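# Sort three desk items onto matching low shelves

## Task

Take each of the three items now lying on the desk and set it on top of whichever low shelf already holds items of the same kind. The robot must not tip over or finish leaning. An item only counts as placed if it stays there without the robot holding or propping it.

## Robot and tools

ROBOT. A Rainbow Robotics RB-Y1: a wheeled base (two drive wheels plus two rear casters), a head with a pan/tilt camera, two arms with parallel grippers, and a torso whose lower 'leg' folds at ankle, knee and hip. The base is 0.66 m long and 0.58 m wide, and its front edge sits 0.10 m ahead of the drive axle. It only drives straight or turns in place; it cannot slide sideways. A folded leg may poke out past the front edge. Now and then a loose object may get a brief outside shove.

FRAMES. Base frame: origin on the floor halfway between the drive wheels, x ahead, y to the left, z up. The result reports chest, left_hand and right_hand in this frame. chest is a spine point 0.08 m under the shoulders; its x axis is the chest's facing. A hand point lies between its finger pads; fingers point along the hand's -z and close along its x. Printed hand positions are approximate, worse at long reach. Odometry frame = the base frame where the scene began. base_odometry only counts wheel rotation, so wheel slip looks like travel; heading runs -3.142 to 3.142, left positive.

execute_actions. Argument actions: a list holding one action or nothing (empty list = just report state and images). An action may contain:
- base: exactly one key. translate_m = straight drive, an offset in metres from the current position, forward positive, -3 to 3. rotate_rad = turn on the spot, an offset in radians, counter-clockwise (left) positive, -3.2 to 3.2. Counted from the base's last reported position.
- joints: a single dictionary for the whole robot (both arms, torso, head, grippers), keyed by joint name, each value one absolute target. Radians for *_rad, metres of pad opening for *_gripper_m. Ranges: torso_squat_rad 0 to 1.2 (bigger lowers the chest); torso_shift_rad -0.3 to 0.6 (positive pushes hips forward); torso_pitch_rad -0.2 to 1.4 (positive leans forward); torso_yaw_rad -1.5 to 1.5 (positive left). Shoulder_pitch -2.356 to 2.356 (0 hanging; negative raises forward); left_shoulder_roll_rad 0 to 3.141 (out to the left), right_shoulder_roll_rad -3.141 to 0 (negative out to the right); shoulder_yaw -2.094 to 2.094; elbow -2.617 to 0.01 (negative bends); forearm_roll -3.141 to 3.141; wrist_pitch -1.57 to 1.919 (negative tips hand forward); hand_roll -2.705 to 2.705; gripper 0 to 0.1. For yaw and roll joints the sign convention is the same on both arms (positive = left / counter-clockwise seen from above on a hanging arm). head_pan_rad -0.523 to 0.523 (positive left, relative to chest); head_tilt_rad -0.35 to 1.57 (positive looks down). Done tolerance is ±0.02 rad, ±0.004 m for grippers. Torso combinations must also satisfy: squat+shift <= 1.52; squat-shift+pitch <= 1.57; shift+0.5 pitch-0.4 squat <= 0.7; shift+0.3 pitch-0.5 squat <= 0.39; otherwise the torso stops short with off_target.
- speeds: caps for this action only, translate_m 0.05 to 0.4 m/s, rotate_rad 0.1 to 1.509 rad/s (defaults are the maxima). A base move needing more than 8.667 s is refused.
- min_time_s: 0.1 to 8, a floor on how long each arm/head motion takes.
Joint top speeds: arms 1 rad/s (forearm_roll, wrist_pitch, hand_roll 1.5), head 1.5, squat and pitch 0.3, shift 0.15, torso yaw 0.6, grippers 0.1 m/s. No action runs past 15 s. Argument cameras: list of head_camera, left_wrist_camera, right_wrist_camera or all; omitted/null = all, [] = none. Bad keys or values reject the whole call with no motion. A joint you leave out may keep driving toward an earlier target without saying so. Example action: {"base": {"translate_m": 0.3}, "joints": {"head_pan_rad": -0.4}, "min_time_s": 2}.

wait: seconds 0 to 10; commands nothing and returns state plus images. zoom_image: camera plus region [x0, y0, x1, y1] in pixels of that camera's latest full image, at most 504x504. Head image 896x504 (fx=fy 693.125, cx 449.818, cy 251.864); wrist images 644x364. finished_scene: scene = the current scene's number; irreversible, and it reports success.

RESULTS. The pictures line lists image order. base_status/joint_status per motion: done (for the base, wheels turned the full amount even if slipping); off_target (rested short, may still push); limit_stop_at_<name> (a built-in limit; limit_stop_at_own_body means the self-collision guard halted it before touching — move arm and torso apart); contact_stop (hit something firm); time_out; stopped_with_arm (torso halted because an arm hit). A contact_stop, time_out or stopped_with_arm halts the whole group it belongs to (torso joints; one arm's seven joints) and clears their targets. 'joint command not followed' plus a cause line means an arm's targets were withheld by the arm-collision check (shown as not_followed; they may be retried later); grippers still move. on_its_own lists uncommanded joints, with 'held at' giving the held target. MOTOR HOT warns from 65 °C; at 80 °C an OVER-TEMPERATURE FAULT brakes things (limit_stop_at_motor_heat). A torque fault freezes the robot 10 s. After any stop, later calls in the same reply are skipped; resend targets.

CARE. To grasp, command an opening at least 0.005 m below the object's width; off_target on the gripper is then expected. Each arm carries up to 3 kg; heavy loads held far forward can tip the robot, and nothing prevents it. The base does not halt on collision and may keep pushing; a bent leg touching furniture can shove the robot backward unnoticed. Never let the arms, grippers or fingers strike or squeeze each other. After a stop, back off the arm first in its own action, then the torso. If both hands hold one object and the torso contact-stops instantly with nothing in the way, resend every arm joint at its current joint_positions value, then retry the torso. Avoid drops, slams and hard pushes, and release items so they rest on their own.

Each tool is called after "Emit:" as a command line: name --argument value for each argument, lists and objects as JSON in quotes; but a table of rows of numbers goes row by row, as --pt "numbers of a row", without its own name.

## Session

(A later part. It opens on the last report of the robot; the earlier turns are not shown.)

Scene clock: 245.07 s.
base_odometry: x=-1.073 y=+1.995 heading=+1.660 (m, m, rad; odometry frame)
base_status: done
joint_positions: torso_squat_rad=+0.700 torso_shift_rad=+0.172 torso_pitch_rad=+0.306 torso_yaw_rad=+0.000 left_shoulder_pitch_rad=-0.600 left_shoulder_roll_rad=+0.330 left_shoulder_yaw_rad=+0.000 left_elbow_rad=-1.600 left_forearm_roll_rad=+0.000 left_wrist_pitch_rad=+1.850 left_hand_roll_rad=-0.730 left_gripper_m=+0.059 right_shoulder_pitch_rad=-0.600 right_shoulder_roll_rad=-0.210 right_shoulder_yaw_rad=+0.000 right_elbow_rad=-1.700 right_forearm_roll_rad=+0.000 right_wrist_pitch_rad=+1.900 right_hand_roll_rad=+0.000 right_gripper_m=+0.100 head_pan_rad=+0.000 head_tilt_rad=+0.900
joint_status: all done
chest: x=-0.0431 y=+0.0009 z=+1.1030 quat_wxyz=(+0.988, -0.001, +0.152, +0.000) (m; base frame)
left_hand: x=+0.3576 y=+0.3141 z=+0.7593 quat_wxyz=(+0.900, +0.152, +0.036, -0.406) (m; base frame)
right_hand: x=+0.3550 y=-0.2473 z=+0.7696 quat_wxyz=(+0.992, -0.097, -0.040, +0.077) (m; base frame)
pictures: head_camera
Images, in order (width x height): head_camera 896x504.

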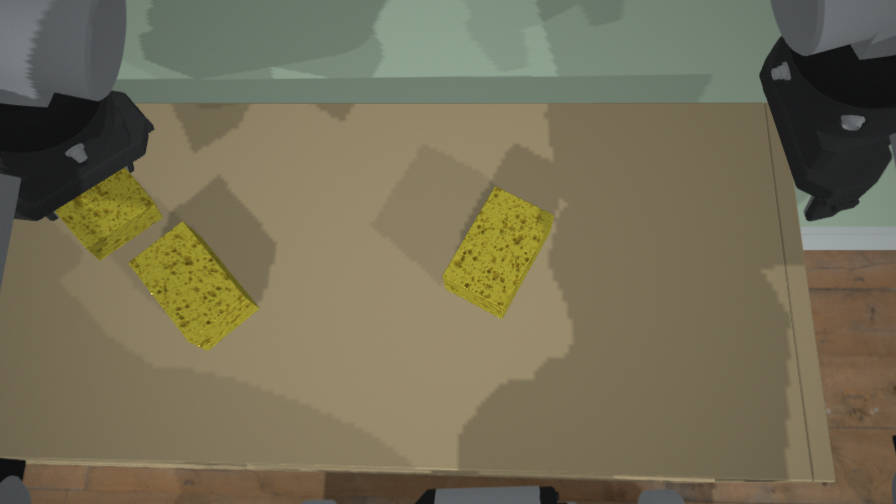

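Emit:
execute_actions --actions '[{"joints":{"left_shoulder_roll_rad":0.0,"torso_yaw_rad":-0.15}}]' --cameras '[]'

Emit:
execute_actions --actions '[{"joints":{"left_elbow_rad":-1.27,"left_wrist_pitch_rad":1.54}}]' --cameras '["head_camera"]'

Scene clock: 249.10 s.
base_odometry: x=-1.073 y=+1.995 heading=+1.660 (m, m, rad; odometry frame)
base_status: not commanded
joint_positions: torso_squat_rad=+0.700 torso_shift_rad=+0.172 torso_pitch_rad=+0.306 torso_yaw_rad=-0.150 left_shoulder_pitch_rad=-0.600 left_shoulder_roll_rad=+0.000 left_shoulder_yaw_rad=+0.000 left_elbow_rad=-1.600 left_forearm_roll_rad=+0.000 left_wrist_pitch_rad=+1.850 left_hand_roll_rad=-0.730 left_gripper_m=+0.059 right_shoulder_pitch_rad=-0.600 right_shoulder_roll_rad=-0.210 right_shoulder_yaw_rad=+0.000 right_elbow_rad=-1.700 right_forearm_roll_rad=+0.000 right_wrist_pitch_rad=+1.900 right_hand_roll_rad=+0.000 right_gripper_m=+0.100 head_pan_rad=+0.000 head_tilt_rad=+0.900
joint_status: all done
chest: x=-0.0431 y=+0.0008 z=+1.1030 quat_wxyz=(+0.986, -0.012, +0.152, -0.074) (m; base frame)
left_hand: x=+0.3465 y=+0.0747 z=+0.7282 quat_wxyz=(+0.859, -0.022, -0.016, -0.512) (m; base frame)
right_hand: x=+0.3145 y=-0.3163 z=+0.7825 quat_wxyz=(+0.992, -0.122, -0.031, +0.007) (m; base frame)
pictures: none
No camera images: the call's "cameras" was empty. Leave "cameras" out to get every camera's image.

Scene clock: 250.20 s.
base_odometry: x=-1.073 y=+1.995 heading=+1.660 (m, m, rad; odometry frame)
base_status: not commanded
joint_positions: torso_squat_rad=+0.700 torso_shift_rad=+0.171 torso_pitch_rad=+0.305 torso_yaw_rad=-0.150 left_shoulder_pitch_rad=-0.602 left_shoulder_roll_rad=+0.000 left_shoulder_yaw_rad=+0.000 left_elbow_rad=-1.272 left_forearm_roll_rad=+0.000 left_wrist_pitch_rad=+1.541 left_hand_roll_rad=-0.730 left_gripper_m=+0.059 right_shoulder_pitch_rad=-0.600 right_shoulder_roll_rad=-0.210 right_shoulder_yaw_rad=+0.000 right_elbow_rad=-1.700 right_forearm_roll_rad=+0.000 right_wrist_pitch_rad=+1.900 right_hand_roll_rad=+0.000 right_gripper_m=+0.100 head_pan_rad=+0.000 head_tilt_rad=+0.900
joint_status: all done
chest: x=-0.0439 y=+0.0008 z=+1.1032 quat_wxyz=(+0.986, -0.012, +0.151, -0.074) (m; base frame)
left_hand: x=+0.3430 y=+0.0713 z=+0.6454 quat_wxyz=(+0.858, -0.024, -0.008, -0.512) (m; base frame)
right_hand: x=+0.3143 y=-0.3163 z=+0.7831 quat_wxyz=(+0.992, -0.122, -0.032, +0.007) (m; base frame)
pictures: head_camera
Images, in order (width x height): head_camera 896x504.

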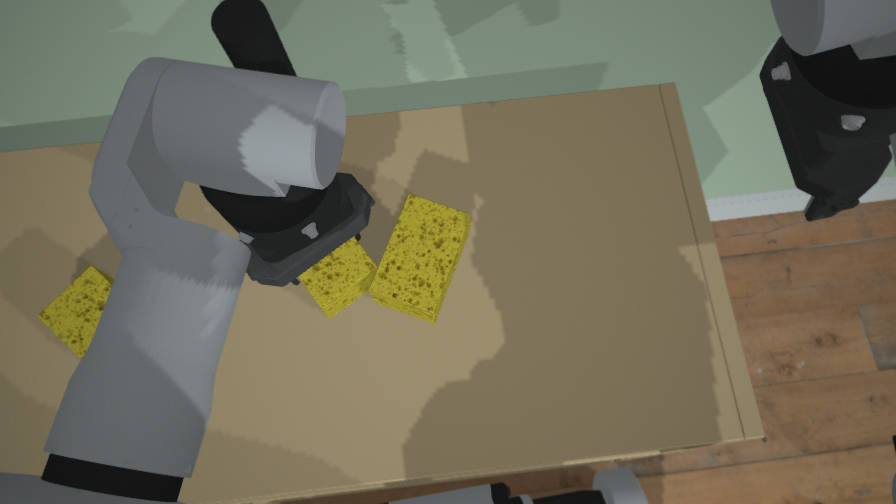

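Emit:
execute_actions --actions '[{"joints":{"left_gripper_m":0.1}}]' --cameras '[]'

Emit:
execute_actions --actions '[{"joints":{"left_elbow_rad":-1.65,"left_wrist_pitch_rad":1.9}}]' --cameras '[]'

Emit:
execute_actions --actions '[{"base":{"translate_m":-0.3},"joints":{"torso_pitch_rad":0.0,"torso_shift_rad":0.0,"torso_squat_rad":0.35,"torso_yaw_rad":0,"head_tilt_rad":0.8}}]' --cameras '["head_camera"]'

Scene clock: 253.73 s.
base_odometry: x=-1.073 y=+1.995 heading=+1.660 (m, m, rad; odometry frame)
base_status: not commanded
joint_positions: torso_squat_rad=+0.700 torso_shift_rad=+0.172 torso_pitch_rad=+0.306 torso_yaw_rad=-0.150 left_shoulder_pitch_rad=-0.600 left_shoulder_roll_rad=+0.000 left_shoulder_yaw_rad=+0.000 left_elbow_rad=-1.270 left_forearm_roll_rad=+0.000 left_wrist_pitch_rad=+1.540 left_hand_roll_rad=-0.730 left_gripper_m=+0.099 right_shoulder_pitch_rad=-0.600 right_shoulder_roll_rad=-0.210 right_shoulder_yaw_rad=+0.000 right_elbow_rad=-1.700 right_forearm_roll_rad=+0.000 right_wrist_pitch_rad=+1.900 right_hand_roll_rad=+0.000 right_gripper_m=+0.100 head_pan_rad=+0.000 head_tilt_rad=+0.900
joint_status: all done
chest: x=-0.0432 y=+0.0008 z=+1.1030 quat_wxyz=(+0.986, -0.012, +0.152, -0.074) (m; base frame)
left_hand: x=+0.3422 y=+0.0717 z=+0.6439 quat_wxyz=(+0.859, -0.024, -0.006, -0.512) (m; base frame)
right_hand: x=+0.3145 y=-0.3163 z=+0.7825 quat_wxyz=(+0.992, -0.122, -0.031, +0.007) (m; base frame)
pictures: none
No camera images: the call's "cameras" was empty. Leave "cameras" out to get every camera's image.

Scene clock: 254.73 s.
base_odometry: x=-1.073 y=+1.995 heading=+1.660 (m, m, rad; odometry frame)
base_status: not commanded
joint_positions: torso_squat_rad=+0.700 torso_shift_rad=+0.172 torso_pitch_rad=+0.306 torso_yaw_rad=-0.150 left_shoulder_pitch_rad=-0.600 left_shoulder_roll_rad=+0.000 left_shoulder_yaw_rad=+0.000 left_elbow_rad=-1.650 left_forearm_roll_rad=+0.000 left_wrist_pitch_rad=+1.900 left_hand_roll_rad=-0.730 left_gripper_m=+0.099 right_shoulder_pitch_rad=-0.600 right_shoulder_roll_rad=-0.210 right_shoulder_yaw_rad=+0.000 right_elbow_rad=-1.700 right_forearm_roll_rad=+0.000 right_wrist_pitch_rad=+1.900 right_hand_roll_rad=+0.000 right_gripper_m=+0.100 head_pan_rad=+0.000 head_tilt_rad=+0.900
joint_status: all done
chest: x=-0.0432 y=+0.0008 z=+1.1030 quat_wxyz=(+0.986, -0.012, +0.152, -0.074) (m; base frame)
left_hand: x=+0.3442 y=+0.0762 z=+0.7409 quat_wxyz=(+0.859, -0.022, -0.016, -0.512) (m; base frame)
right_hand: x=+0.3145 y=-0.3163 z=+0.7825 quat_wxyz=(+0.992, -0.122, -0.031, +0.007) (m; base frame)
pictures: none
No camera images: the call's "cameras" was empty. Leave "cameras" out to get every camera's image.

Scene clock: 257.00 s.
base_odometry: x=-1.046 y=+1.696 heading=+1.660 (m, m, rad; odometry frame)
base_status: done
joint_positions: torso_squat_rad=+0.350 torso_shift_rad=+0.000 torso_pitch_rad=+0.000 torso_yaw_rad=+0.000 left_shoulder_pitch_rad=-0.600 left_shoulder_roll_rad=+0.000 left_shoulder_yaw_rad=+0.000 left_elbow_rad=-1.650 left_forearm_roll_rad=+0.000 left_wrist_pitch_rad=+1.900 left_hand_roll_rad=-0.730 left_gripper_m=+0.099 right_shoulder_pitch_rad=-0.600 right_shoulder_roll_rad=-0.210 right_shoulder_yaw_rad=+0.000 right_elbow_rad=-1.700 right_forearm_roll_rad=+0.000 right_wrist_pitch_rad=+1.900 right_hand_roll_rad=+0.000 right_gripper_m=+0.100 head_pan_rad=+0.000 head_tilt_rad=+0.800
joint_status: all done
chest: x=-0.2280 y=+0.0009 z=+1.2475 quat_wxyz=(+1.000, -0.001, +0.000, +0.000) (m; base frame)
left_hand: x=+0.2337 y=+0.1470 z=+1.0188 quat_wxyz=(+0.882, +0.067, -0.142, -0.444) (m; base frame)
right_hand: x=+0.2521 y=-0.2472 z=+1.0495 quat_wxyz=(+0.974, -0.108, -0.191, +0.061) (m; base frame)
pictures: head_camera
Images, in order (width x height): head_camera 896x504.

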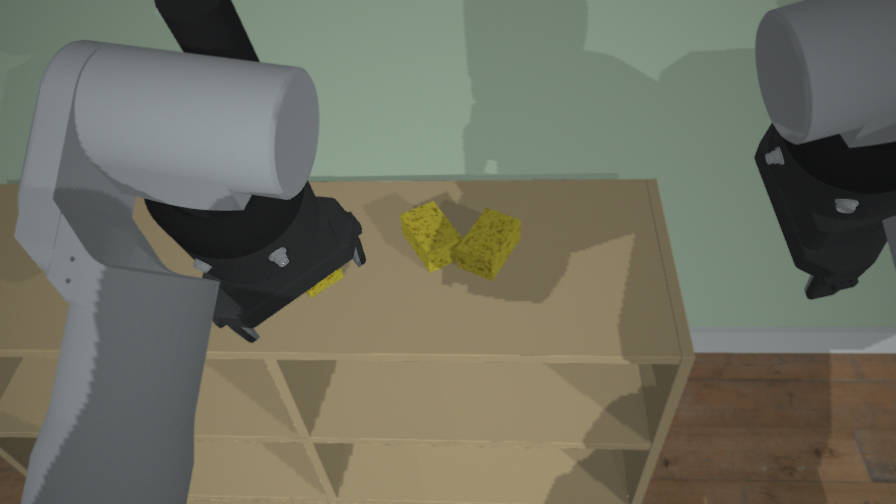

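Emit:
finished_scene --scene 2

The scene is finished: the task was done.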